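# Move three fridge bottles upright onto cart tray, close fridge

## Task

Remove all three bottles from the refrigerator and set each one standing upright on the cart's upper tray, then close the refrigerator door fully. The task fails if a glass bottle drops any real distance, if the door is swung open or closed violently, or if the robot topples or finishes leaning. Nothing the robot grasped may still be held or touched by it at the end, and no bottle or door may rely on the robot to stay where it is; release everything and back away before finishing.

## Robot and tools

Robot: a Hello Robot Stretch 3 with a single arm. It has a two-wheeled base (0.33 m long, 0.34 m wide), a lift that rides up a mast, and a telescoping arm that reaches out to the robot's right side. The gripper cannot move forward by itself; to shift it forward or back you drive the base. The base spins about a point midway between its wheels, 0.05 m behind its front edge. With the arm pulled in and the wrist folded, a spin in place sweeps a 0.28 m radius; an unfolded, level wrist reaches past that circle. The base cannot move sideways. A gust may now and then nudge a loose object.

Frames: the base frame sits on the floor between the drive wheels, x ahead, y to the left, z up. hand_pose is reported in it, at the spot where the closed fingertips meet; with all wrist joints at zero that frame's x points up, y back along the arm toward the mast, z toward the robot's rear. The odometry frame is the base frame as it was at the scene's start; base_odometry counts wheel rotation, so slip is counted as travel. Heading is positive leftward, within -3.142 to 3.142.

execute_actions takes "actions", a list holding one action or none (none just reports state and pictures), and optional "cameras" (head_camera, nav_camera, wrist_camera or all; omitted, null or ["all"] gives every camera, [] gives none). An action may contain "base", "joints", or both, and optionally "contact_limits"; all parts start at once. "base" holds exactly one relative command: {"translate_m": d}, a straight drive of d metres from the current spot, forward positive, -1 to 1; or {"rotate_rad": d}, a spin of d radians in place, counter-clockwise (left) positive, -3.2 to 3.2. Base moves are offsets measured from where the latest state report placed the base. "joints" is a single dictionary of absolute targets keyed by joint name: lift_m 0 to 1.1 (arm height, metres); arm_m 0 to 0.52 (extension, metres); wrist_yaw_rad -1.345 to 4.42 (0 along the arm, positive turns toward the front, 3.0 folds over the base); wrist_pitch_rad -1.57 to 0.451 (0 level, negative tips the fingertips down); wrist_roll_rad -2.911 to 2.911 (0 has the fingers side by side, level); gripper_m -0.089 to 0.179 (larger is wider; the real fingertip gap is about 0.007 less when nearly shut and 0.025 less when fully open, and zero under 0.007); head_pan_rad -3.953 to 1.73 (0 ahead, positive left, -1.57 looks along the arm); head_tilt_rad -1.53 to 0.419 (negative looks down). Done tolerances: ±0.004 for lift, arm and gripper, ±0.02 for yaw, roll and head, ±0.05 for pitch. A joint you omit may keep driving at its earlier target. Unknown keys or out-of-range numbers reject the whole call with no motion. Any action ends after 15 s at most. Once a result reports a stop, the remaining motion calls in that same reply are skipped.

contact_limits accepts only arm_m: a motor effort percentage (1 to 100) at which the arm halts with contact_stop; lower is softer, too low halts instantly. It also caps the arm's holding force until the next action. Values over the maximum shown in the result are trimmed.

wait takes seconds (0 to 10) and commands nothing. zoom_image takes camera and region [x0, y0, x1, y1] in pixels of that camera's latest full image, top-left origin, at most 504 by 504. finished_scene takes scene (integer) and closes that scene permanently.

Results: base_status and joint_status give how each motion ended. done for the base only means the wheels turned the commanded amount. off_target means it stopped short and may still be pushing. After contact_stop, time_out or torque_fault the old target is dropped; after a contact_stop the lift or arm goes slack until commanded again (a loaded slack lift can sink). on_its_own covers uncommanded joints; its held at value is a target, not a position. motor_effort is percent of maximum, positive toward higher joint values, peak in brackets; readings carry fixed and random error. Positive wheel effort pushes forward. lidar_m lists 12 distances in metres for 30-degree sectors, first straight ahead then counter-clockwise (4th left, 7th behind, 10th right), in a plane 0.17 m up, range 0.15 to 12 m, blind to glass and to the robot; own parts can mask sectors 5, 6, 9, 10 when the lift is low. wrist_depth_mm and head_depth_mm are 7x7 median depths in mm (head image is sideways); "-" means no reading. base_tilt is in degrees, forward and right positive, with a few degrees of bias. turned_by_wheels and turned_by_imu give rotation since the last result.

Cameras: head_camera and nav_camera move with the head; wrist_camera rides on the gripper.

Speed: full base speed (0.30 m/s, 1.9 rad/s) only when stowed: lift_m under 0.30, arm_m under 0.03, wrist_yaw_rad over 2.54; otherwise 0.10 m/s and 0.63 rad/s.

Gripper: close to a value smaller than the object's width to grasp; open at least 0.02 beyond the contact value to release. Readings and done do not prove a grasp. Squeezing too hard triggers a stall guard and a heavy bottle may slip; resend a new value to re-squeeze.

Cautions: fold or unfold the wrist only with lift_m 0.32 to 0.95, wrist_pitch_rad -0.4, roll near 0; afterwards the lift may go to 0.25. If wrist_yaw_rad is below -0.4 keep pitch at -0.5 or lower. The base, wrist and head never contact-stop and will shove things; wrist servos overloaded for seconds shut off for 10 s (torque_fault). Pushing against something rigid with the gripper above about 0.45 m, a second push after a contact stop, or driving while gripping something fixed can tip the robot; snagging furniture, especially reversing, can too. If tilted, reverse the last move in small steps, free the gripper, and lower lift_m to about 0.2. Move the fridge door smoothly, lower bottles gently, and never let go above the tray.

Each tool is called after "Emit:" by a JSON object that holds its "api" and its "payload".

## Session

Emit:
{"api": "execute_actions", "payload": {"actions": []}}

Scene clock: 0.00 s.
base_odometry: x=+0.000 y=+0.000 heading=+0.000 (m, m, rad; odometry frame)
turned_by_wheels: +0.000 (rad since the last result)
turned_by_imu: +0.000 (rad since the last result)
base_tilt: forward=-2.6 right=-1.7 (deg)
lidar_m: 2.72 1.41 2.36 2.05 1.34 1.78 1.64 1.40 1.40 1.66 0.99 1.03
head_depth_mm: 1976 2924 3014 3045 3049 2832 1992 / 2036 3087 3250 3270 3318 2867 2012 / 2044 3207 3491 3511 3569 2907 2016 / 2029 3109 3264 3251 3230 2941 2054 / 1995 2856 2939 2941 2948 2825 2041 / 1998 2647 2674 2648 2668 2617 2054 / 1969 2431 2419 2423 2451 2446 2089
base_status: not commanded
joint_positions: lift_m=+0.430 arm_m=-0.003 wrist_yaw_rad=+3.067 wrist_pitch_rad=-0.471 wrist_roll_rad=+0.014 gripper_m=+0.037 head_pan_rad=+0.009 head_tilt_rad=-0.008
joint_status: not commanded
motor_effort: left_wheel=+0 right_wheel=-1 lift_m=+45 arm_m=-1 wrist_yaw_rad=+0 wrist_pitch_rad=+4 wrist_roll_rad=+0 gripper_m=+1 head_pan_rad=+0 head_tilt_rad=+1 (%)
hand_pose: x=-0.0050 y=+0.0747 z=+0.4309 quat_wxyz=(+0.192, +0.698, +0.138, +0.676) (m; base frame)
wrist_depth_mm: - - - - - - - / - - - - - - - / - - - - - - - / 887 884 - 916 931 925 944 / 755 750 751 747 796 774 791 / 650 651 669 654 - 677 668 / 564 567 - 592 585 584 588
pictures: head_camera (sideways: a quarter turn clockwise sets it upright), nav_camera (sideways: a quarter turn counterclockwise sets it upright), wrist_camera
Images, in order (width x height): head_camera 896x504, nav_camera 672x504, wrist_camera 644x364.

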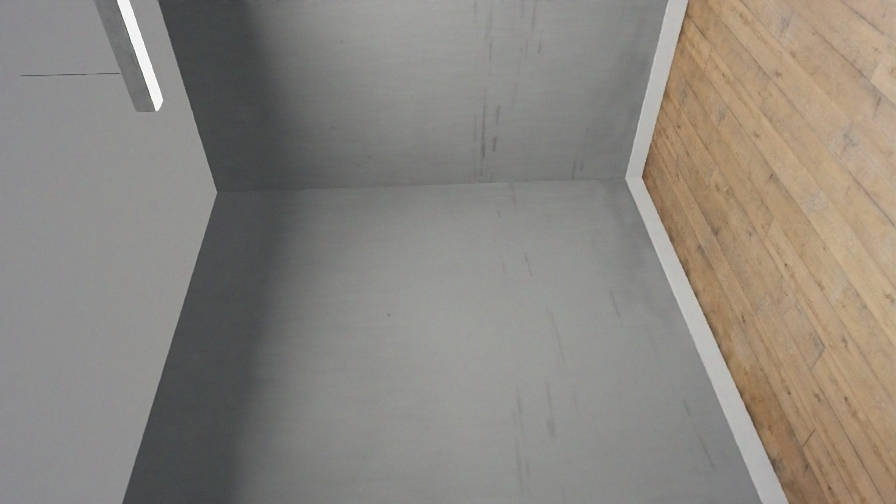

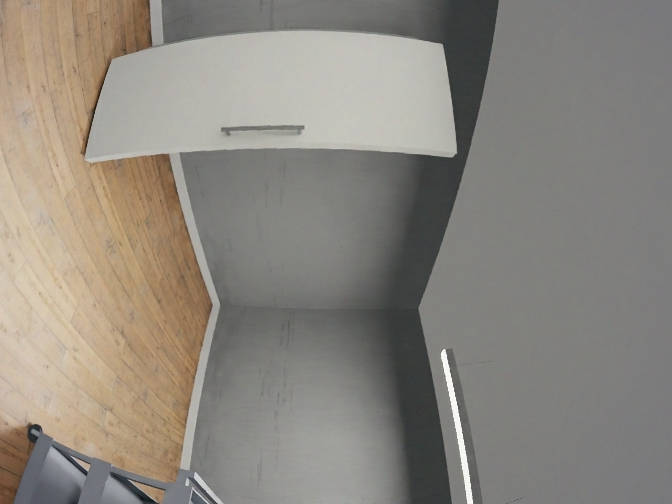

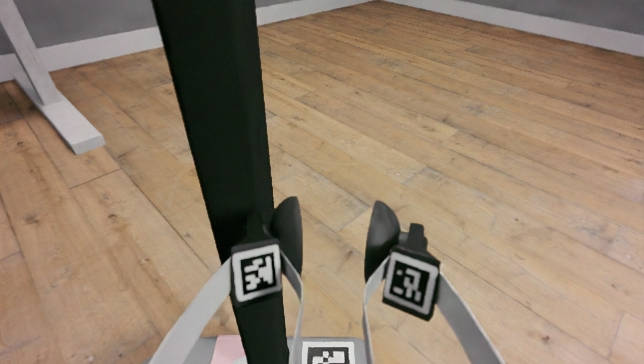

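Emit:
{"api": "execute_actions", "payload": {"actions": [{"joints": {"head_pan_rad": 0.5, "head_tilt_rad": -0.3}}], "cameras": ["head_camera", "nav_camera"]}}

Scene clock: 2.33 s.
base_odometry: x=+0.000 y=+0.000 heading=+0.000 (m, m, rad; odometry frame)
turned_by_wheels: +0.000 (rad since the last result)
turned_by_imu: +0.000 (rad since the last result)
base_tilt: forward=-2.5 right=-1.7 (deg)
lidar_m: 2.71 1.40 2.36 2.05 1.34 1.79 1.63 1.40 1.40 1.65 1.00 1.03
head_depth_mm: 2336 2494 2671 2880 2435 1817 1438 / 2251 2381 2559 2725 2467 1826 1442 / 2173 2308 2453 2610 2333 1760 1450 / 1196 1276 1353 1464 1570 1687 1449 / 1262 1347 1442 1545 1675 1785 1452 / 1326 1414 1523 1641 1800 1852 1467 / 1420 1984 2112 2236 2365 1856 1475
base_status: not commanded
joint_positions: lift_m=+0.430 arm_m=-0.003 wrist_yaw_rad=+3.067 wrist_pitch_rad=-0.471 wrist_roll_rad=+0.014 gripper_m=+0.037 head_pan_rad=+0.493 head_tilt_rad=-0.296
joint_status: all done
motor_effort: left_wheel=+1(0) right_wheel=-1(1) lift_m=+45(45) arm_m=-1(1) wrist_yaw_rad=-1(0) wrist_pitch_rad=+4(4) wrist_roll_rad=+0(0) gripper_m=+1(1) head_pan_rad=+2(23) head_tilt_rad=-2(18) (%)
hand_pose: x=-0.0050 y=+0.0747 z=+0.4309 quat_wxyz=(+0.192, +0.698, +0.138, +0.676) (m; base frame)
wrist_depth_mm: - - - - - - - / - - - - - - - / - - - - - - - / 898 888 - 891 927 919 933 / 745 751 760 771 784 794 780 / 652 650 663 659 - 669 676 / 571 574 - 590 577 589 585
pictures: head_camera (sideways: a quarter turn clockwise sets it upright), nav_camera (sideways: a quarter turn counterclockwise sets it upright)
Images, in order (width x height): head_camera 896x504, nav_camera 672x504.

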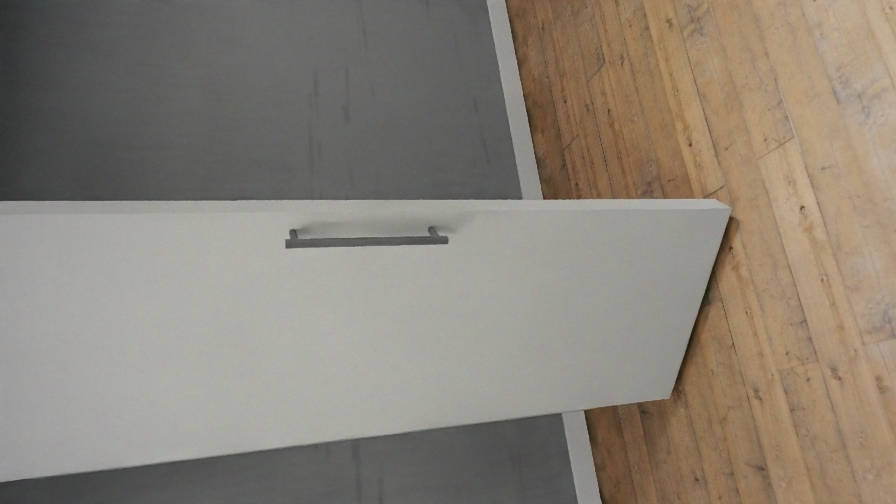

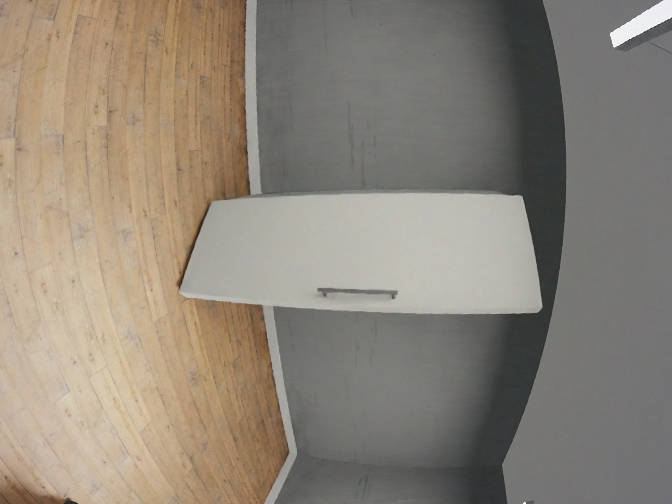

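Emit:
{"api": "execute_actions", "payload": {"actions": [{"joints": {"head_pan_rad": -0.8, "head_tilt_rad": -0.6}}], "cameras": ["head_camera", "nav_camera"]}}

Scene clock: 15.87 s.
base_odometry: x=+0.000 y=+0.000 heading=+0.000 (m, m, rad; odometry frame)
turned_by_wheels: +0.000 (rad since the last result)
turned_by_imu: +0.000 (rad since the last result)
base_tilt: forward=-2.5 right=-1.7 (deg)
lidar_m: 2.71 1.41 2.36 2.05 1.34 1.78 1.64 1.40 1.40 1.66 0.99 1.03
head_depth_mm: 2542 2748 1187 1316 1547 1401 1199 / 2515 2727 1196 1361 1497 1399 1193 / 2503 2698 1200 1375 1549 1412 1200 / 2492 2695 1212 1377 1553 1400 1205 / 2483 2708 1176 1483 1619 1404 1201 / 2482 2746 2819 2165 1708 1409 1202 / 2461 2715 2898 2185 1726 1418 1209
base_status: not commanded
joint_positions: lift_m=+0.430 arm_m=-0.003 wrist_yaw_rad=+3.067 wrist_pitch_rad=-0.471 wrist_roll_rad=+0.014 gripper_m=+0.037 head_pan_rad=-0.793 head_tilt_rad=-0.592
joint_status: all done
motor_effort: left_wheel=+1(0) right_wheel=-1(1) lift_m=+46(46) arm_m=-1(1) wrist_yaw_rad=-1(1) wrist_pitch_rad=+4(4) wrist_roll_rad=+0(0) gripper_m=+1(0) head_pan_rad=-3(30) head_tilt_rad=-3(20) (%)
hand_pose: x=-0.0050 y=+0.0747 z=+0.4309 quat_wxyz=(+0.192, +0.698, +0.138, +0.676) (m; base frame)
wrist_depth_mm: - - - - - - - / - - - - - - - / - - - - - - - / 899 889 - 913 937 925 939 / 753 745 754 771 795 779 785 / 651 642 673 668 - 671 676 / 572 570 - 600 588 591 584
pictures: head_camera (sideways: a quarter turn clockwise sets it upright), nav_camera (sideways: a quarter turn counterclockwise sets it upright)
Images, in order (width x height): head_camera 896x504, nav_camera 672x504.

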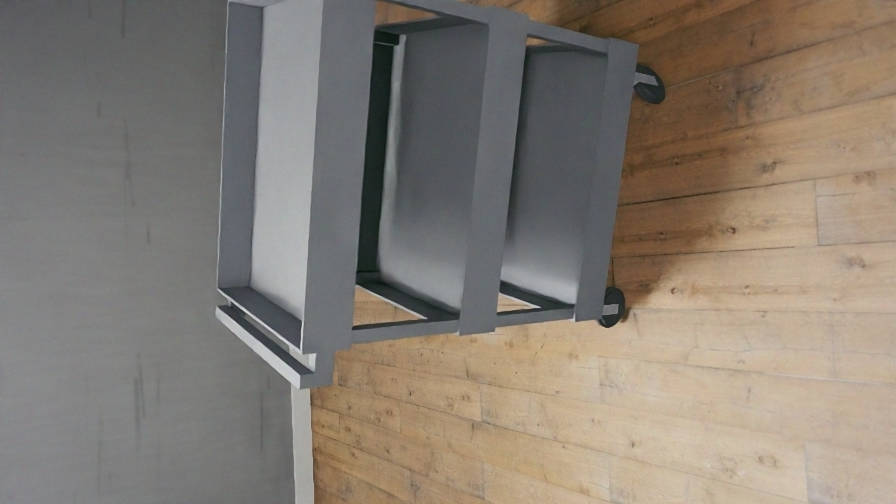

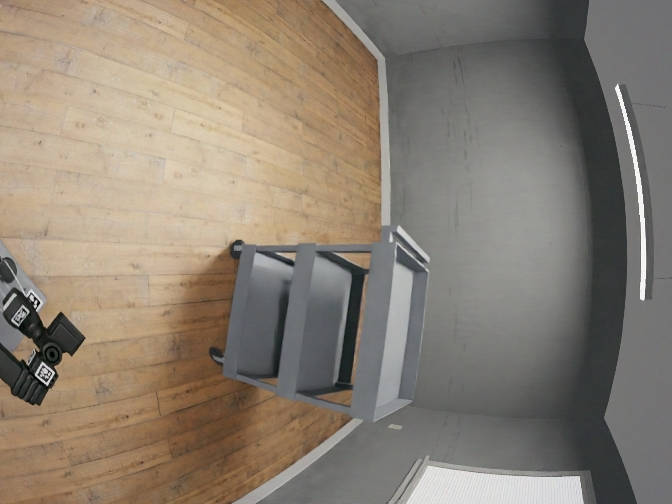

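Emit:
{"api": "execute_actions", "payload": {"actions": [{"base": {"rotate_rad": 0.08}, "joints": {"lift_m": 0.28, "head_pan_rad": 0.3, "head_tilt_rad": -0.4}}], "cameras": []}}

Emit:
{"api": "execute_actions", "payload": {"actions": [{"base": {"translate_m": 1.0}}], "cameras": ["nav_camera"]}}

Emit:
{"api": "execute_actions", "payload": {"actions": [{"base": {"translate_m": 0.6}, "joints": {"head_pan_rad": 1.3, "head_tilt_rad": -0.4}}], "cameras": ["head_camera", "nav_camera"]}}

Scene clock: 36.87 s.
base_odometry: x=+0.000 y=+0.000 heading=+0.080 (m, m, rad; odometry frame)
turned_by_wheels: +0.080 (rad since the last result)
turned_by_imu: +0.081 (rad since the last result)
base_tilt: forward=-2.5 right=-1.7 (deg)
lidar_m: 2.60 1.41 2.38 1.97 1.34 1.79 1.54 1.39 1.40 1.02 1.00 1.06
head_depth_mm: 2500 2765 3023 2840 2072 1612 1315 / 2394 2607 2818 2905 2073 1627 1326 / 2290 2476 2665 2811 2095 1624 1324 / 2193 2339 2530 2672 2013 1630 1332 / 1176 1255 1369 1511 1677 1633 1325 / 1200 1306 1433 1585 1765 1641 1339 / 1252 1364 1488 1657 1887 1660 1342
base_status: done
joint_positions: lift_m=+0.281 arm_m=-0.003 wrist_yaw_rad=+3.067 wrist_pitch_rad=-0.472 wrist_roll_rad=+0.014 gripper_m=+0.037 head_pan_rad=+0.293 head_tilt_rad=-0.409
joint_status: all done
motor_effort: left_wheel=-4(9) right_wheel=+1(3) lift_m=+15(39) arm_m=-1(0) wrist_yaw_rad=+0(0) wrist_pitch_rad=+4(4) wrist_roll_rad=+0(0) gripper_m=+0(1) head_pan_rad=+2(29) head_tilt_rad=+2(17) (%)
hand_pose: x=-0.0050 y=+0.0746 z=+0.2815 quat_wxyz=(+0.192, +0.698, +0.138, +0.676) (m; base frame)
wrist_depth_mm: - - - - - - - / - - - - - - - / 802 815 - 813 821 832 847 / 652 651 - 652 669 675 676 / 543 549 555 561 582 572 571 / 483 - - - - 487 489 / - - - - 430 431 429
pictures: none
No camera images: the call's "cameras" was empty. Leave "cameras" out to get every camera's image.

Scene clock: 41.90 s.
base_odometry: x=+0.997 y=+0.080 heading=+0.080 (m, m, rad; odometry frame)
turned_by_wheels: +0.000 (rad since the last result)
turned_by_imu: +0.004 (rad since the last result)
base_tilt: forward=-2.5 right=-1.6 (deg)
lidar_m: 1.74 1.02 0.54 1.94 2.43 2.11 2.41 2.20 0.78 0.83 2.35 2.37
head_depth_mm: 1673 1828 2017 2226 2067 1616 1320 / 1597 1740 1898 2088 2058 1613 1331 / 1513 1644 1779 1960 2045 1622 1329 / 1451 1565 1692 1840 1972 1636 1331 / 1390 1490 1612 1739 1897 1628 1341 / 1332 1424 1535 1651 1805 1636 1334 / 1277 1358 1459 1550 1112 1248 1285
base_status: done
joint_positions: lift_m=+0.281 arm_m=-0.003 wrist_yaw_rad=+3.067 wrist_pitch_rad=-0.472 wrist_roll_rad=+0.014 gripper_m=+0.037 head_pan_rad=+0.293 head_tilt_rad=-0.408
joint_status: not commanded
motor_effort: left_wheel=-4(9) right_wheel=+0(6) lift_m=+16(15) arm_m=-1(2) wrist_yaw_rad=+0(0) wrist_pitch_rad=+4(4) wrist_roll_rad=+0(0) gripper_m=+1(0) head_pan_rad=+2(3) head_tilt_rad=+2(2) (%)
hand_pose: x=-0.0050 y=+0.0746 z=+0.2815 quat_wxyz=(+0.192, +0.698, +0.138, +0.676) (m; base frame)
wrist_depth_mm: - - - - - 690 441 / - - - - - 675 482 / 787 800 - 793 818 667 783 / 650 657 - 664 674 645 660 / 545 550 554 558 592 567 574 / 478 - - - - 488 489 / - - - - 428 428 428
pictures: nav_camera (sideways: a quarter turn counterclockwise sets it upright)
Images, in order (width x height): nav_camera 672x504.

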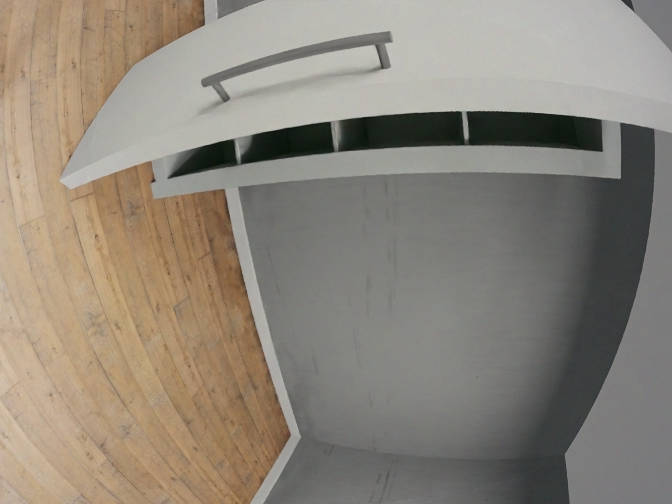

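Scene clock: 45.47 s.
base_odometry: x=+1.595 y=+0.127 heading=+0.080 (m, m, rad; odometry frame)
turned_by_wheels: +0.000 (rad since the last result)
turned_by_imu: +0.002 (rad since the last result)
base_tilt: forward=-2.5 right=-1.7 (deg)
lidar_m: 1.22 1.11 0.62 0.71 0.60 2.65 2.92 1.13 1.15 2.16 1.97 1.92
head_depth_mm: 837 936 1023 1121 1219 1334 1320 / 649 721 808 921 1074 1283 1293 / 531 576 632 698 783 888 1026 / 505 547 595 653 726 814 948 / 1001 1086 1177 904 1162 1041 1209 / 1013 1061 1133 971 1211 1311 1246 / 905 943 998 1018 1112 1196 1262
base_status: done
joint_positions: lift_m=+0.281 arm_m=-0.003 wrist_yaw_rad=+3.067 wrist_pitch_rad=-0.472 wrist_roll_rad=+0.014 gripper_m=+0.037 head_pan_rad=+1.293 head_tilt_rad=-0.408
joint_status: all done
motor_effort: left_wheel=-3(11) right_wheel=+1(5) lift_m=+16(16) arm_m=-1(1) wrist_yaw_rad=+0(0) wrist_pitch_rad=+4(4) wrist_roll_rad=+0(0) gripper_m=+0(1) head_pan_rad=+2(29) head_tilt_rad=+2(1) (%)
hand_pose: x=-0.0050 y=+0.0746 z=+0.2815 quat_wxyz=(+0.192, +0.698, +0.138, +0.676) (m; base frame)
wrist_depth_mm: - 439 - 996 982 658 874 / - 711 - 938 743 787 936 / 792 731 - 830 760 794 842 / 651 627 - 650 672 682 680 / 545 549 554 559 573 565 567 / 479 - - - - 488 490 / - - - - 426 432 429
pictures: head_camera (sideways: a quarter turn clockwise sets it upright), nav_camera (sideways: a quarter turn counterclockwise sets it upright)
Images, in order (width x height): head_camera 896x504, nav_camera 672x504.

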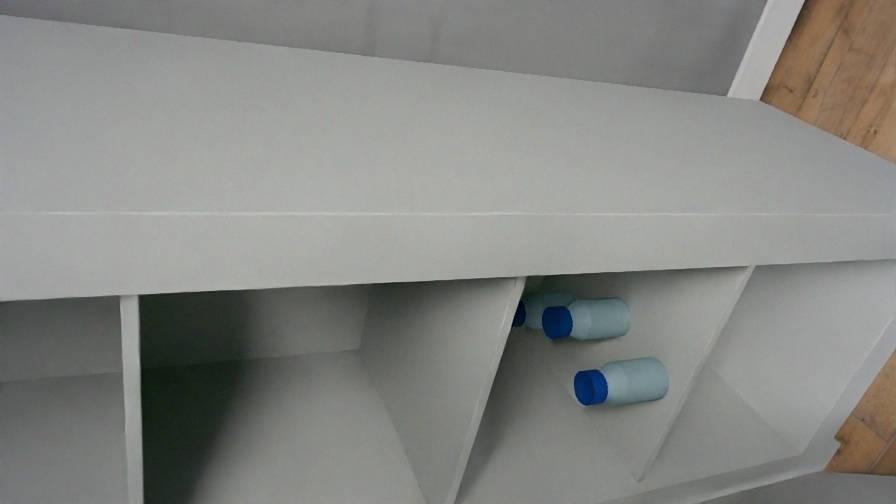

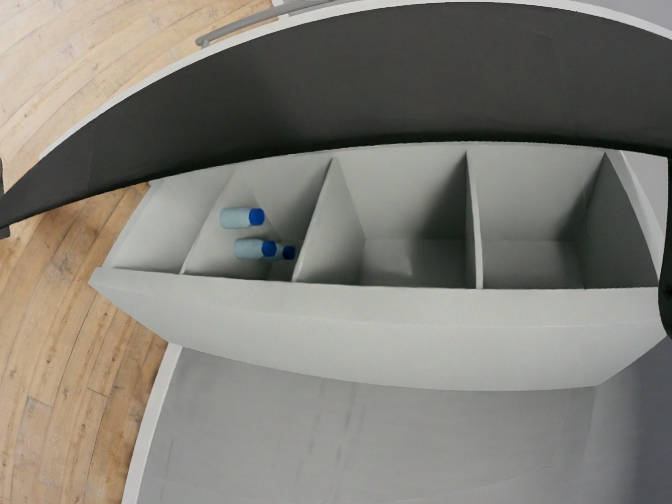

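Emit:
{"api": "execute_actions", "payload": {"actions": [{"base": {"rotate_rad": 2.32}, "joints": {"head_pan_rad": -0.6, "head_tilt_rad": -0.7}}], "cameras": ["head_camera", "nav_camera"]}}

Scene clock: 57.80 s.
base_odometry: x=+1.595 y=+0.127 heading=+2.399 (m, m, rad; odometry frame)
turned_by_wheels: +2.320 (rad since the last result)
turned_by_imu: +2.366 (rad since the last result)
base_tilt: forward=-2.5 right=-1.7 (deg)
lidar_m: 0.47 2.64 2.73 1.13 1.30 2.01 1.97 1.48 1.13 0.90 0.62 0.46
head_depth_mm: 1010 995 811 1052 863 1105 1149 / 945 993 1257 1087 1372 1233 1152 / 877 948 1156 1199 1407 1300 1152 / 848 948 1087 1269 1450 1329 1152 / 693 745 807 880 969 1079 1112 / 525 556 589 628 684 820 1137 / 424 443 467 526 683 1330 1159
base_status: done
joint_positions: lift_m=+0.281 arm_m=-0.003 wrist_yaw_rad=+3.067 wrist_pitch_rad=-0.472 wrist_roll_rad=+0.014 gripper_m=+0.037 head_pan_rad=-0.593 head_tilt_rad=-0.692
joint_status: all done
motor_effort: left_wheel=-3(13) right_wheel=+2(7) lift_m=+16(16) arm_m=-1(1) wrist_yaw_rad=-1(0) wrist_pitch_rad=+4(4) wrist_roll_rad=+0(0) gripper_m=+0(0) head_pan_rad=-3(29) head_tilt_rad=-3(15) (%)
hand_pose: x=-0.0050 y=+0.0745 z=+0.2815 quat_wxyz=(+0.192, +0.698, +0.138, +0.676) (m; base frame)
wrist_depth_mm: - - - - - - - / - - - - - - - / 801 803 - 811 843 837 836 / 650 651 - 663 669 673 682 / 544 555 554 554 585 559 570 / 479 - - - - 486 492 / - - - - 424 422 431
pictures: head_camera (sideways: a quarter turn clockwise sets it upright), nav_camera (sideways: a quarter turn counterclockwise sets it upright)
Images, in order (width x height): head_camera 896x504, nav_camera 672x504.

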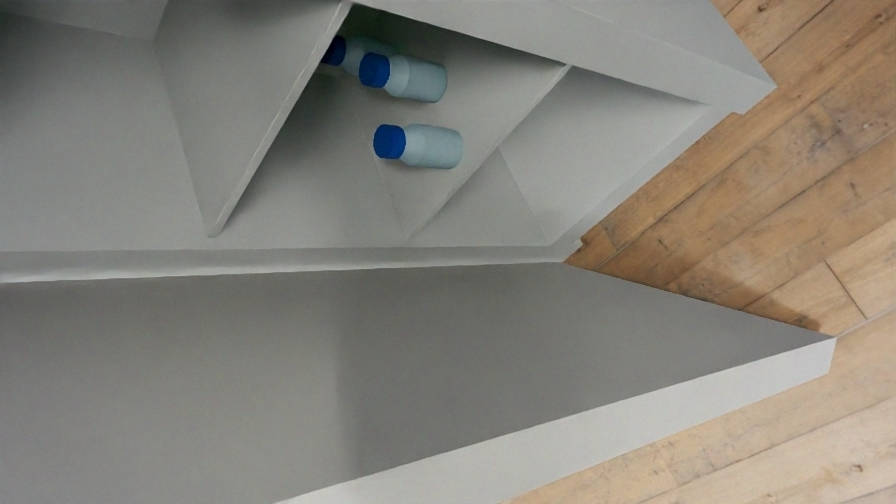

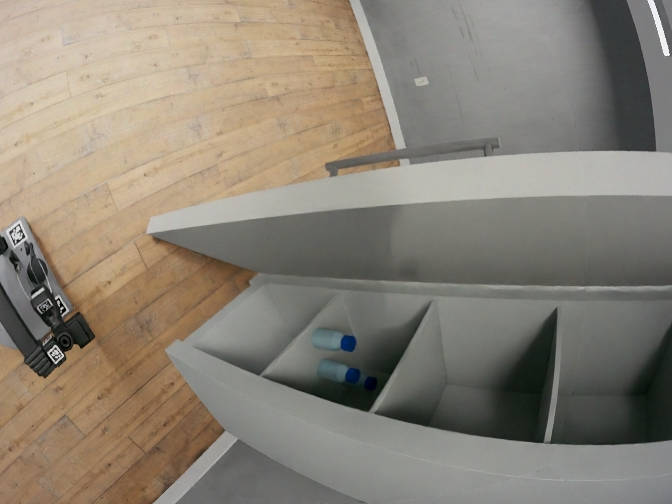

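Emit:
{"api": "execute_actions", "payload": {"actions": [{"joints": {"lift_m": 0.4, "wrist_pitch_rad": -0.4, "wrist_roll_rad": 0.0, "gripper_m": 0.0}}], "cameras": []}}

Emit:
{"api": "execute_actions", "payload": {"actions": [{"joints": {"wrist_yaw_rad": 1.9, "arm_m": 0.08, "head_pan_rad": -0.4, "head_tilt_rad": -1.0}}]}}

Scene clock: 83.23 s.
base_odometry: x=+1.595 y=+0.127 heading=+2.399 (m, m, rad; odometry frame)
turned_by_wheels: +0.000 (rad since the last result)
turned_by_imu: +0.000 (rad since the last result)
base_tilt: forward=-2.5 right=-1.7 (deg)
lidar_m: 0.47 2.65 2.72 1.13 1.29 2.01 1.96 1.48 1.13 0.90 0.62 0.46
head_depth_mm: 1010 993 811 1054 869 1104 1149 / 945 994 1247 1087 1372 1231 1151 / 881 948 1155 1197 1410 1296 1153 / 848 950 1086 1277 1455 1318 1154 / 694 748 809 880 968 1078 1112 / 525 556 589 627 684 818 1133 / 424 442 467 527 683 1331 1159
base_status: not commanded
joint_positions: lift_m=+0.399 arm_m=-0.003 wrist_yaw_rad=+3.067 wrist_pitch_rad=-0.424 wrist_roll_rad=+0.005 gripper_m=+0.000 head_pan_rad=-0.593 head_tilt_rad=-0.692
joint_status: all done
motor_effort: left_wheel=-3(3) right_wheel=+1(1) lift_m=+66(71) arm_m=-2(1) wrist_yaw_rad=-1(1) wrist_pitch_rad=+7(9) wrist_roll_rad=-3(1) gripper_m=-2(90) head_pan_rad=-3(3) head_tilt_rad=-4(3) (%)
hand_pose: x=-0.0045 y=+0.0809 z=+0.4106 quat_wxyz=(+0.175, +0.698, +0.123, +0.684) (m; base frame)
wrist_depth_mm: - - - - - - - / - - - - - - - / - - - - - - - / 886 883 - 922 952 932 971 / 747 733 745 - 776 775 772 / 635 636 641 - 672 665 671 / 544 556 - 583 574 581 578
pictures: none
No camera images: the call's "cameras" was empty. Leave "cameras" out to get every camera's image.

Scene clock: 85.07 s.
base_odometry: x=+1.595 y=+0.127 heading=+2.399 (m, m, rad; odometry frame)
turned_by_wheels: +0.000 (rad since the last result)
turned_by_imu: +0.000 (rad since the last result)
base_tilt: forward=-2.5 right=-1.7 (deg)
lidar_m: 0.47 2.64 2.72 1.13 1.30 2.01 1.97 1.48 1.13 0.91 0.62 0.46
head_depth_mm: 966 1083 1018 1329 1260 1210 1063 / 923 1082 1431 1381 1321 1227 1088 / 814 1037 1349 1444 1316 1196 1128 / 597 715 890 1180 1297 1193 1118 / 471 543 653 834 1263 1192 1102 / 410 490 692 1450 1314 1193 1090 / 446 1804 1678 1471 1317 1189 1087
base_status: not commanded
joint_positions: lift_m=+0.399 arm_m=+0.080 wrist_yaw_rad=+1.901 wrist_pitch_rad=-0.424 wrist_roll_rad=+0.003 gripper_m=+0.000 head_pan_rad=-0.407 head_tilt_rad=-0.987
joint_status: all done
motor_effort: left_wheel=-2(3) right_wheel=+1(1) lift_m=+66(66) arm_m=+2(2) wrist_yaw_rad=-2(5) wrist_pitch_rad=+8(7) wrist_roll_rad=-2(3) gripper_m=-2(3) head_pan_rad=+2(15) head_tilt_rad=-5(19) (%)
hand_pose: x=+0.1902 y=-0.1522 z=+0.4106 quat_wxyz=(+0.523, +0.650, -0.281, +0.475) (m; base frame)
wrist_depth_mm: - - - - 349 362 405 / - - - - 376 404 453 / - - - - 422 457 521 / 909 918 908 933 467 523 603 / 733 747 759 - 535 607 736 / 624 628 638 - 614 665 667 / 548 559 565 564 570 575 582
pictures: head_camera (sideways: a quarter turn clockwise sets it upright), nav_camera (sideways: a quarter turn counterclockwise sets it upright), wrist_camera
Images, in order (width x height): head_camera 896x504, nav_camera 672x504, wrist_camera 644x364.

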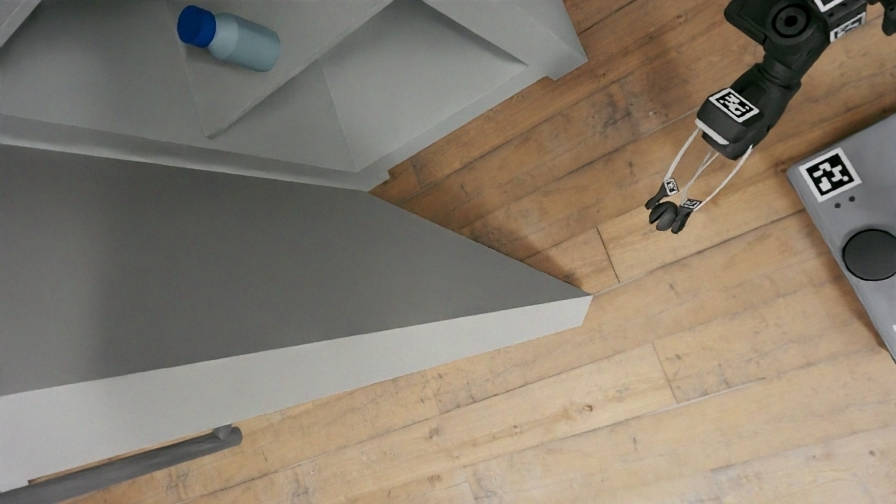

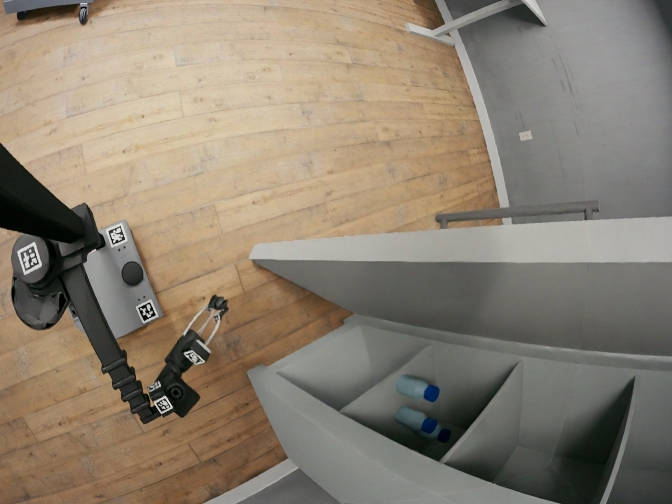

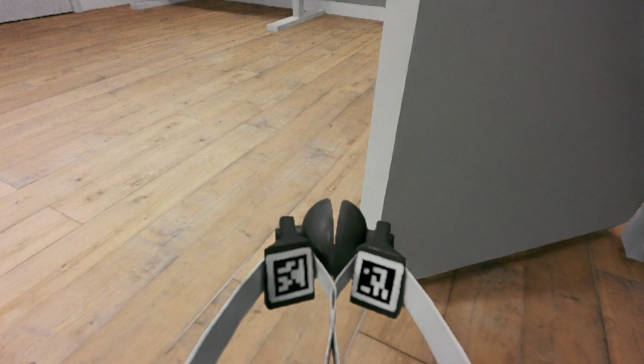

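Emit:
{"api": "execute_actions", "payload": {"actions": [{"base": {"translate_m": 0.22}, "joints": {"wrist_pitch_rad": 0.0, "arm_m": 0.12, "lift_m": 0.33, "wrist_yaw_rad": 1.85}}]}}

Scene clock: 91.80 s.
base_odometry: x=+1.433 y=+0.276 heading=+2.399 (m, m, rad; odometry frame)
turned_by_wheels: +0.000 (rad since the last result)
turned_by_imu: +0.000 (rad since the last result)
base_tilt: forward=-2.5 right=-1.7 (deg)
lidar_m: 2.58 2.44 2.70 1.14 1.22 2.24 2.19 1.50 1.15 0.57 0.84 0.26
head_depth_mm: 719 887 1021 1321 1249 1209 1076 / 367 547 1040 1352 1312 1226 1088 / - 321 409 692 1296 1194 1131 / - - 319 422 644 1162 1117 / - 293 363 1406 1299 1192 1105 / 2125 378 1603 1478 1316 1193 1088 / 2220 1926 1655 1466 1322 1192 1087
base_status: done
joint_positions: lift_m=+0.331 arm_m=+0.120 wrist_yaw_rad=+1.851 wrist_pitch_rad=-0.028 wrist_roll_rad=+0.003 gripper_m=+0.000 head_pan_rad=-0.407 head_tilt_rad=-0.988
joint_status: all done
motor_effort: left_wheel=-3(4) right_wheel=+1(5) lift_m=+15(63) arm_m=+3(2) wrist_yaw_rad=+0(4) wrist_pitch_rad=+9(9) wrist_roll_rad=-2(2) gripper_m=-2(2) head_pan_rad=+2(2) head_tilt_rad=-4(5) (%)
hand_pose: x=+0.2242 y=-0.1941 z=+0.4382 quat_wxyz=(+0.433, +0.572, -0.418, +0.558) (m; base frame)
wrist_depth_mm: - - 167 177 196 220 250 / - - 173 183 205 230 265 / - - 179 190 212 242 279 / - - 187 198 221 253 298 / - - 193 - 237 270 318 / 926 922 248 - 255 282 339 / 717 740 209 222 252 301 364
pictures: head_camera (sideways: a quarter turn clockwise sets it upright), nav_camera (sideways: a quarter turn counterclockwise sets it upright), wrist_camera
Images, in order (width x height): head_camera 896x504, nav_camera 672x504, wrist_camera 644x364.

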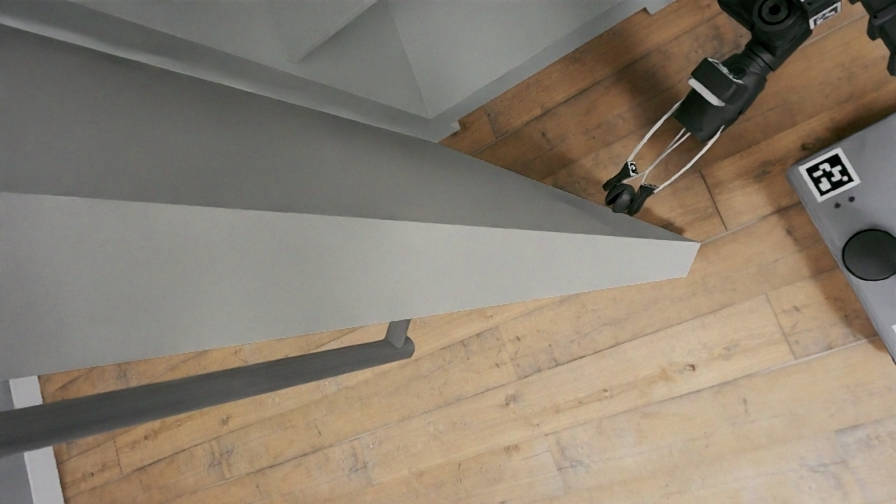

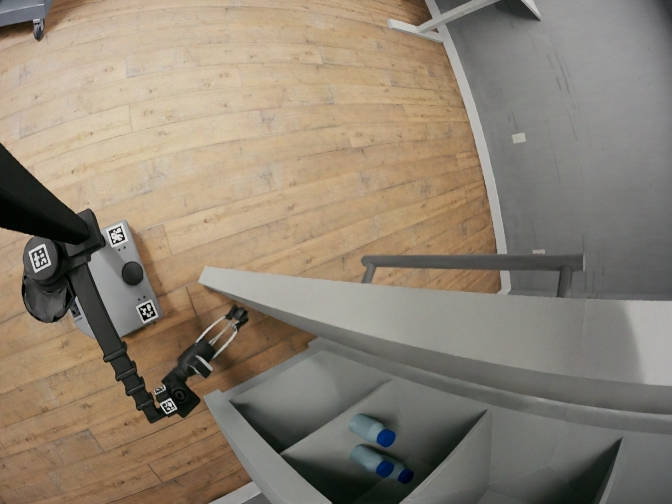

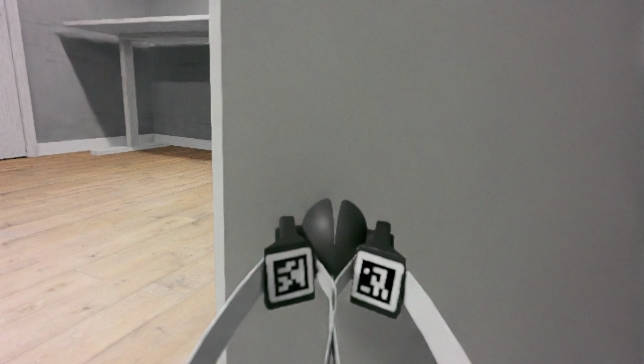

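The fingertip is right at the door's inner face. I'll push it in small steps.

Emit:
{"api": "execute_actions", "payload": {"actions": [{"base": {"translate_m": 0.1}}]}}

Scene clock: 95.33 s.
base_odometry: x=+1.359 y=+0.344 heading=+2.399 (m, m, rad; odometry frame)
turned_by_wheels: +0.000 (rad since the last result)
turned_by_imu: +0.000 (rad since the last result)
base_tilt: forward=-2.5 right=-1.7 (deg)
lidar_m: 0.36 2.34 2.67 1.16 1.18 2.34 2.29 1.51 1.16 0.57 0.70 0.40
head_depth_mm: 580 756 960 1267 1246 1207 1087 / 510 641 863 1254 1321 1229 1092 / 454 555 715 1005 1320 1190 1127 / 410 490 613 812 1204 1191 1117 / 373 439 534 680 936 1188 1099 / 343 397 473 583 830 1189 1090 / 317 363 425 543 1315 1190 1089
base_status: done
joint_positions: lift_m=+0.331 arm_m=+0.120 wrist_yaw_rad=+1.851 wrist_pitch_rad=-0.028 wrist_roll_rad=+0.003 gripper_m=+0.000 head_pan_rad=-0.407 head_tilt_rad=-0.989
joint_status: not commanded
motor_effort: left_wheel=-2(8) right_wheel=+1(21) lift_m=+15(15) arm_m=+1(2) wrist_yaw_rad=-2(20) wrist_pitch_rad=+9(9) wrist_roll_rad=-2(2) gripper_m=-1(4) head_pan_rad=+2(2) head_tilt_rad=-4(5) (%)
hand_pose: x=+0.2241 y=-0.1940 z=+0.4383 quat_wxyz=(+0.433, +0.572, -0.418, +0.558) (m; base frame)
wrist_depth_mm: - - 316 311 305 301 297 / - - 331 324 318 311 305 / - - 341 333 327 319 317 / - - 355 348 338 335 327 / - - 369 - 350 346 340 / 925 929 380 - 362 355 351 / 728 737 394 390 382 370 364
pictures: head_camera (sideways: a quarter turn clockwise sets it upright), nav_camera (sideways: a quarter turn counterclockwise sets it upright), wrist_camera
Images, in order (width x height): head_camera 896x504, nav_camera 672x504, wrist_camera 644x364.

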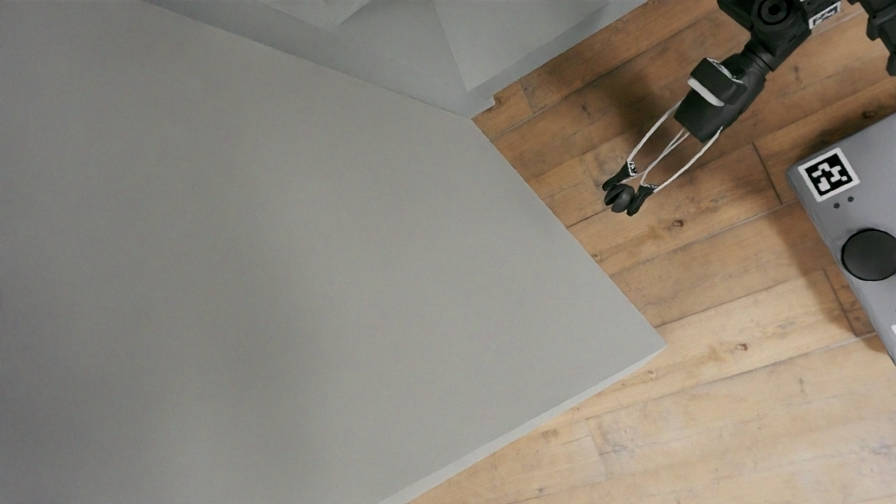

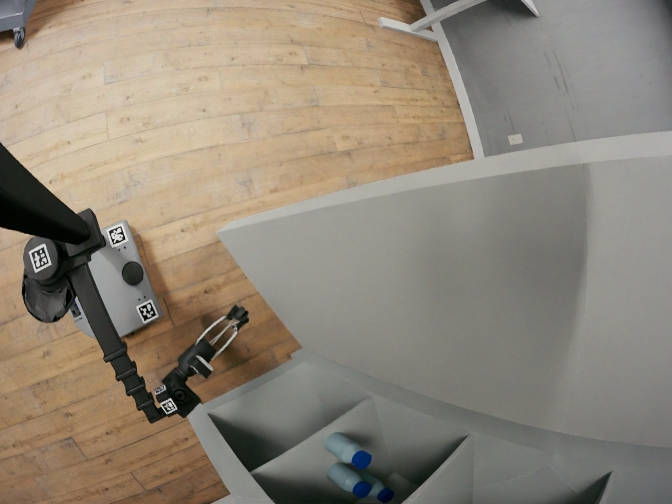

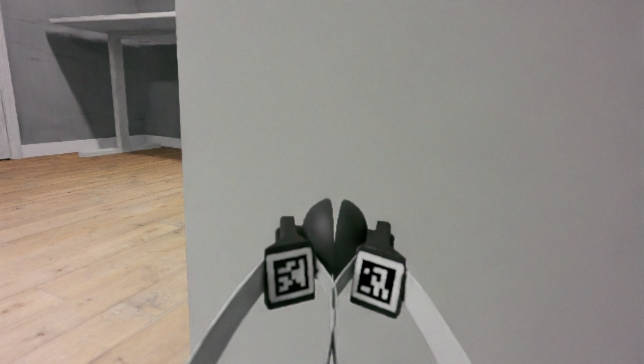

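Emit:
{"api": "execute_actions", "payload": {"actions": [], "cameras": ["nav_camera"]}}

Scene clock: 96.40 s.
base_odometry: x=+1.359 y=+0.344 heading=+2.399 (m, m, rad; odometry frame)
turned_by_wheels: +0.000 (rad since the last result)
turned_by_imu: +0.000 (rad since the last result)
base_tilt: forward=-2.5 right=-1.7 (deg)
lidar_m: 0.46 2.35 2.68 1.16 1.18 2.34 2.29 1.51 1.16 0.57 0.73 0.49
head_depth_mm: 610 781 959 1263 1238 1204 1088 / 560 693 910 1265 1319 1223 1087 / 517 630 802 1105 1322 1197 1131 / 482 577 720 952 1284 1187 1112 / 451 533 652 839 1174 1192 1097 / 423 495 595 749 1087 1185 1086 / 398 461 549 702 1311 1190 1090
base_status: done
joint_positions: lift_m=+0.331 arm_m=+0.120 wrist_yaw_rad=+1.851 wrist_pitch_rad=-0.028 wrist_roll_rad=+0.003 gripper_m=+0.000 head_pan_rad=-0.407 head_tilt_rad=-0.989
joint_status: not commanded
motor_effort: left_wheel=-3(8) right_wheel=+0(21) lift_m=+15(15) arm_m=+1(2) wrist_yaw_rad=-2(20) wrist_pitch_rad=+8(9) wrist_roll_rad=-2(2) gripper_m=-2(4) head_pan_rad=+2(2) head_tilt_rad=-5(5) (%)
hand_pose: x=+0.2241 y=-0.1940 z=+0.4383 quat_wxyz=(+0.433, +0.572, -0.418, +0.558) (m; base frame)
wrist_depth_mm: - - 414 391 364 348 328 / - - 429 402 378 357 340 / - - 448 413 393 368 348 / - - 458 430 404 379 358 / - - 479 - 415 389 369 / 904 932 914 - 420 403 380 / 719 732 509 476 451 418 394
pictures: nav_camera (sideways: a quarter turn counterclockwise sets it upright)
Images, in order (width x height): nav_camera 672x504.

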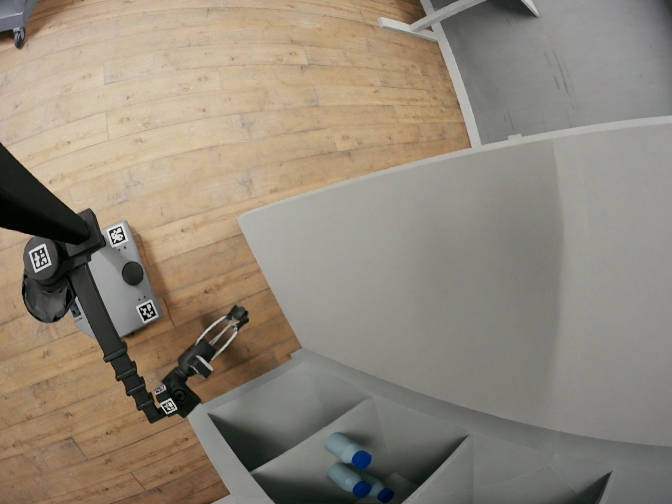

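Emit:
{"api": "execute_actions", "payload": {"actions": [{"joints": {"wrist_yaw_rad": 0.0, "arm_m": 0.0, "lift_m": 0.45, "gripper_m": 0.15, "head_pan_rad": -1.1, "head_tilt_rad": -0.75}}]}}

Scene clock: 100.90 s.
base_odometry: x=+1.359 y=+0.344 heading=+2.399 (m, m, rad; odometry frame)
turned_by_wheels: +0.000 (rad since the last result)
turned_by_imu: +0.000 (rad since the last result)
base_tilt: forward=-2.6 right=-1.7 (deg)
lidar_m: 0.54 2.35 2.68 1.16 1.18 2.35 2.29 1.51 1.16 0.57 0.74 0.56
head_depth_mm: 837 848 670 968 823 1254 1129 / 875 849 720 1048 942 1183 1164 / 921 852 956 1023 1319 1230 1128 / 910 853 1177 986 1346 1261 1128 / 770 818 969 1052 1305 1290 1131 / 668 745 848 974 1137 1242 1132 / 627 704 758 838 926 1041 1113
base_status: not commanded
joint_positions: lift_m=+0.449 arm_m=+0.000 wrist_yaw_rad=+0.002 wrist_pitch_rad=-0.027 wrist_roll_rad=+0.003 gripper_m=+0.150 head_pan_rad=-1.093 head_tilt_rad=-0.754
joint_status: all done
motor_effort: left_wheel=-2(2) right_wheel=+0(0) lift_m=+66(67) arm_m=-4(4) wrist_yaw_rad=-1(3) wrist_pitch_rad=+9(9) wrist_roll_rad=-2(2) gripper_m=+1(96) head_pan_rad=-3(29) head_tilt_rad=+1(14) (%)
hand_pose: x=-0.0210 y=-0.4008 z=+0.5570 quat_wxyz=(+0.706, +0.010, -0.708, -0.009) (m; base frame)
wrist_depth_mm: 544 753 730 300 809 785 761 / 530 513 768 311 816 813 798 / 534 521 774 324 855 840 805 / 459 427 418 334 879 864 834 / 588 728 847 345 910 904 853 / 576 - 886 356 949 945 901 / 651 729 743 371 952 941 910
pictures: head_camera (sideways: a quarter turn clockwise sets it upright), nav_camera (sideways: a quarter turn counterclockwise sets it upright), wrist_camera
Images, in order (width x height): head_camera 896x504, nav_camera 672x504, wrist_camera 644x364.

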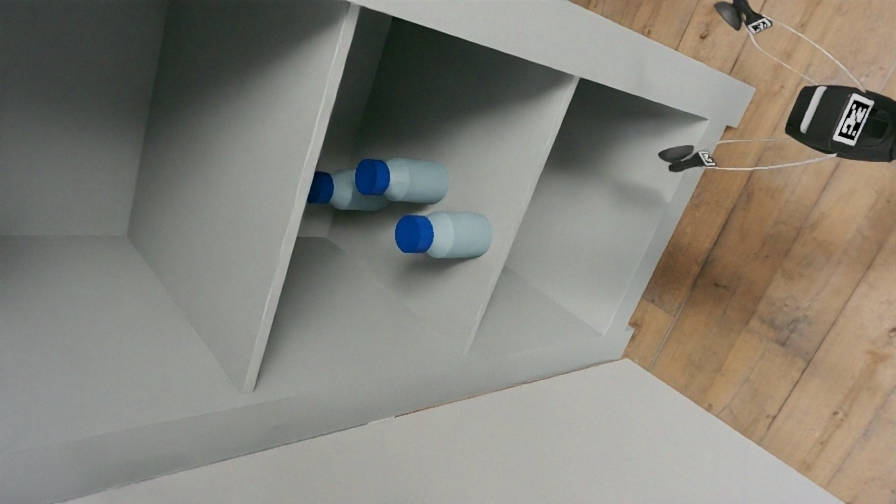

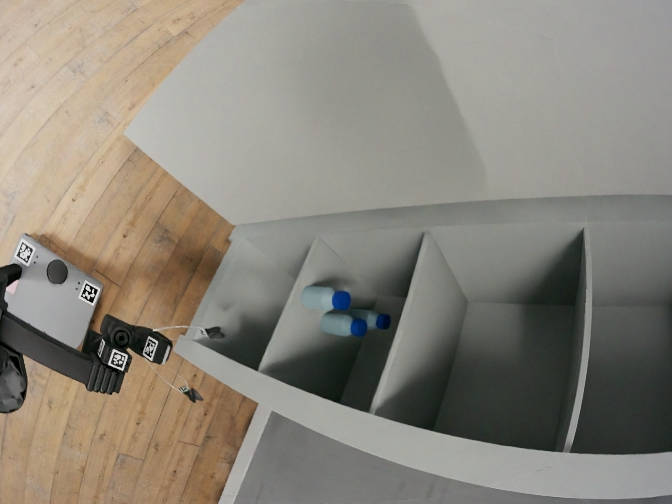

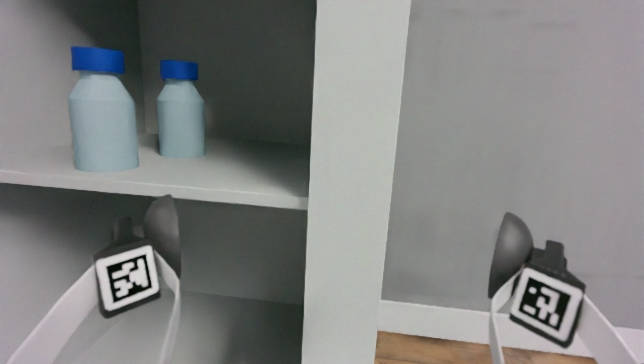

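Emit:
{"api": "execute_actions", "payload": {"actions": [{"base": {"rotate_rad": -0.1}}], "cameras": []}}

Emit:
{"api": "execute_actions", "payload": {"actions": [{"base": {"translate_m": 0.32}, "joints": {"head_pan_rad": -1.5, "head_tilt_rad": -0.8}}]}}

Scene clock: 124.37 s.
base_odometry: x=+1.359 y=+0.344 heading=+2.299 (m, m, rad; odometry frame)
turned_by_wheels: -0.100 (rad since the last result)
turned_by_imu: -0.103 (rad since the last result)
base_tilt: forward=-2.5 right=-1.7 (deg)
lidar_m: 0.54 2.35 2.75 1.33 1.17 2.39 2.29 1.66 1.19 0.57 0.77 0.57
head_depth_mm: 813 778 591 685 1448 1282 1129 / 851 852 696 1020 905 1211 1166 / 886 851 723 1047 1279 1228 1131 / 921 853 986 997 1315 1237 1131 / 909 855 1105 1050 1322 1283 1127 / 772 804 912 1029 1204 1261 1130 / 664 721 814 907 1002 1102 1116
base_status: done
joint_positions: lift_m=+0.449 arm_m=+0.000 wrist_yaw_rad=+0.001 wrist_pitch_rad=-0.027 wrist_roll_rad=+0.003 gripper_m=+0.150 head_pan_rad=-1.093 head_tilt_rad=-0.754
joint_status: not commanded
motor_effort: left_wheel=+3(7) right_wheel=-3(4) lift_m=+65(66) arm_m=-4(4) wrist_yaw_rad=+0(2) wrist_pitch_rad=+8(8) wrist_roll_rad=-2(2) gripper_m=+1(1) head_pan_rad=-3(3) head_tilt_rad=+2(1) (%)
hand_pose: x=-0.0212 y=-0.4008 z=+0.5570 quat_wxyz=(+0.706, +0.010, -0.708, -0.009) (m; base frame)
wrist_depth_mm: 648 719 708 300 822 813 823 / 400 737 738 312 854 844 842 / 401 522 744 324 874 869 857 / 391 426 356 337 921 909 910 / 685 815 817 352 968 940 915 / 680 - 833 363 - 982 955 / 665 711 707 874 961 963 975
pictures: none
No camera images: the call's "cameras" was empty. Leave "cameras" out to get every camera's image.

Scene clock: 128.70 s.
base_odometry: x=+1.146 y=+0.582 heading=+2.299 (m, m, rad; odometry frame)
turned_by_wheels: +0.000 (rad since the last result)
turned_by_imu: +0.001 (rad since the last result)
base_tilt: forward=-2.5 right=-1.7 (deg)
lidar_m: 0.22 0.22 2.76 2.64 1.41 2.74 2.62 1.64 0.63 0.83 0.33 0.23
head_depth_mm: 798 751 717 819 974 1257 1114 / 850 783 1014 1013 1236 1217 1136 / 848 787 1127 1014 1291 1233 1153 / 845 788 942 941 1287 1241 1119 / 849 790 1045 1011 1253 1220 1121 / 817 759 706 839 928 1000 967 / 575 570 637 692 677 662 647
base_status: done
joint_positions: lift_m=+0.449 arm_m=+0.000 wrist_yaw_rad=+0.001 wrist_pitch_rad=-0.027 wrist_roll_rad=+0.003 gripper_m=+0.150 head_pan_rad=-1.493 head_tilt_rad=-0.790
joint_status: all done
motor_effort: left_wheel=+3(10) right_wheel=-3(3) lift_m=+66(66) arm_m=-4(4) wrist_yaw_rad=-1(1) wrist_pitch_rad=+8(8) wrist_roll_rad=-2(2) gripper_m=+1(2) head_pan_rad=-3(22) head_tilt_rad=-5(9) (%)
hand_pose: x=-0.0212 y=-0.4008 z=+0.5570 quat_wxyz=(+0.706, +0.010, -0.708, -0.009) (m; base frame)
wrist_depth_mm: 296 374 698 706 701 512 328 / 307 376 719 372 718 502 322 / 316 385 658 365 747 490 323 / 329 350 406 374 455 421 316 / 342 346 774 803 805 388 328 / 352 - 806 850 824 553 337 / 370 407 714 753 726 459 355
pictures: head_camera (sideways: a quarter turn clockwise sets it upright), nav_camera (sideways: a quarter turn counterclockwise sets it upright), wrist_camera
Images, in order (width x height): head_camera 896x504, nav_camera 672x504, wrist_camera 644x364.

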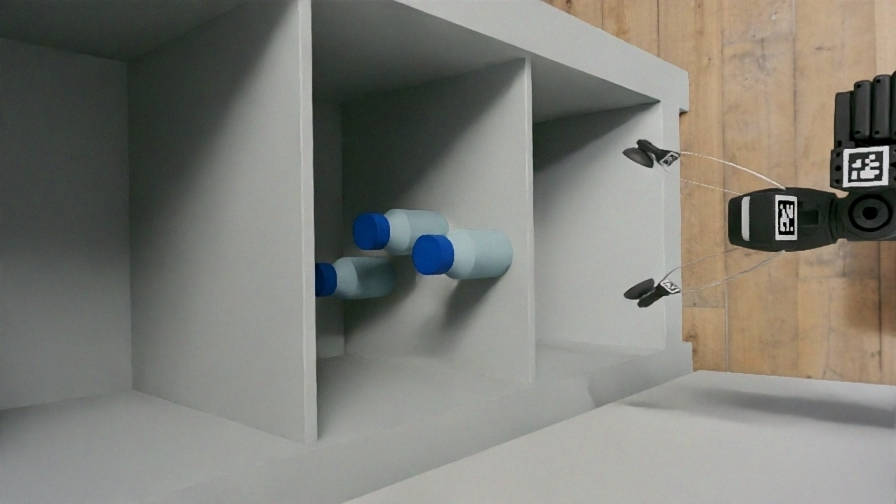

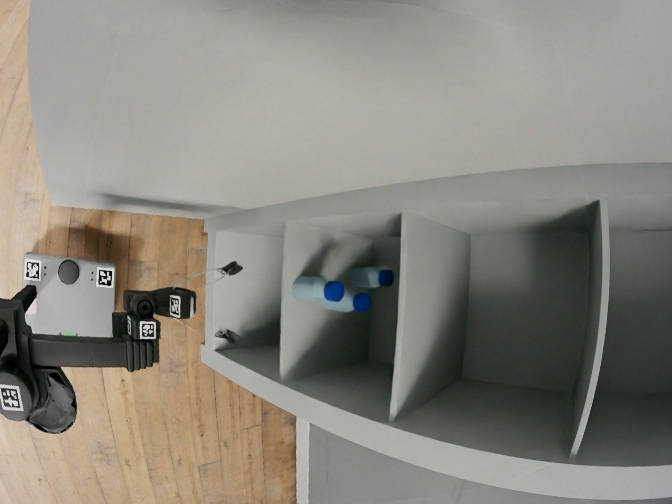

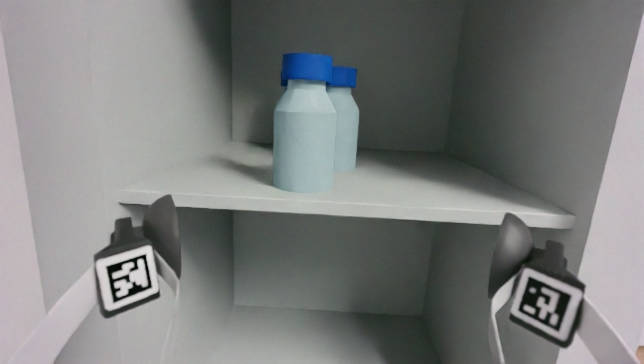

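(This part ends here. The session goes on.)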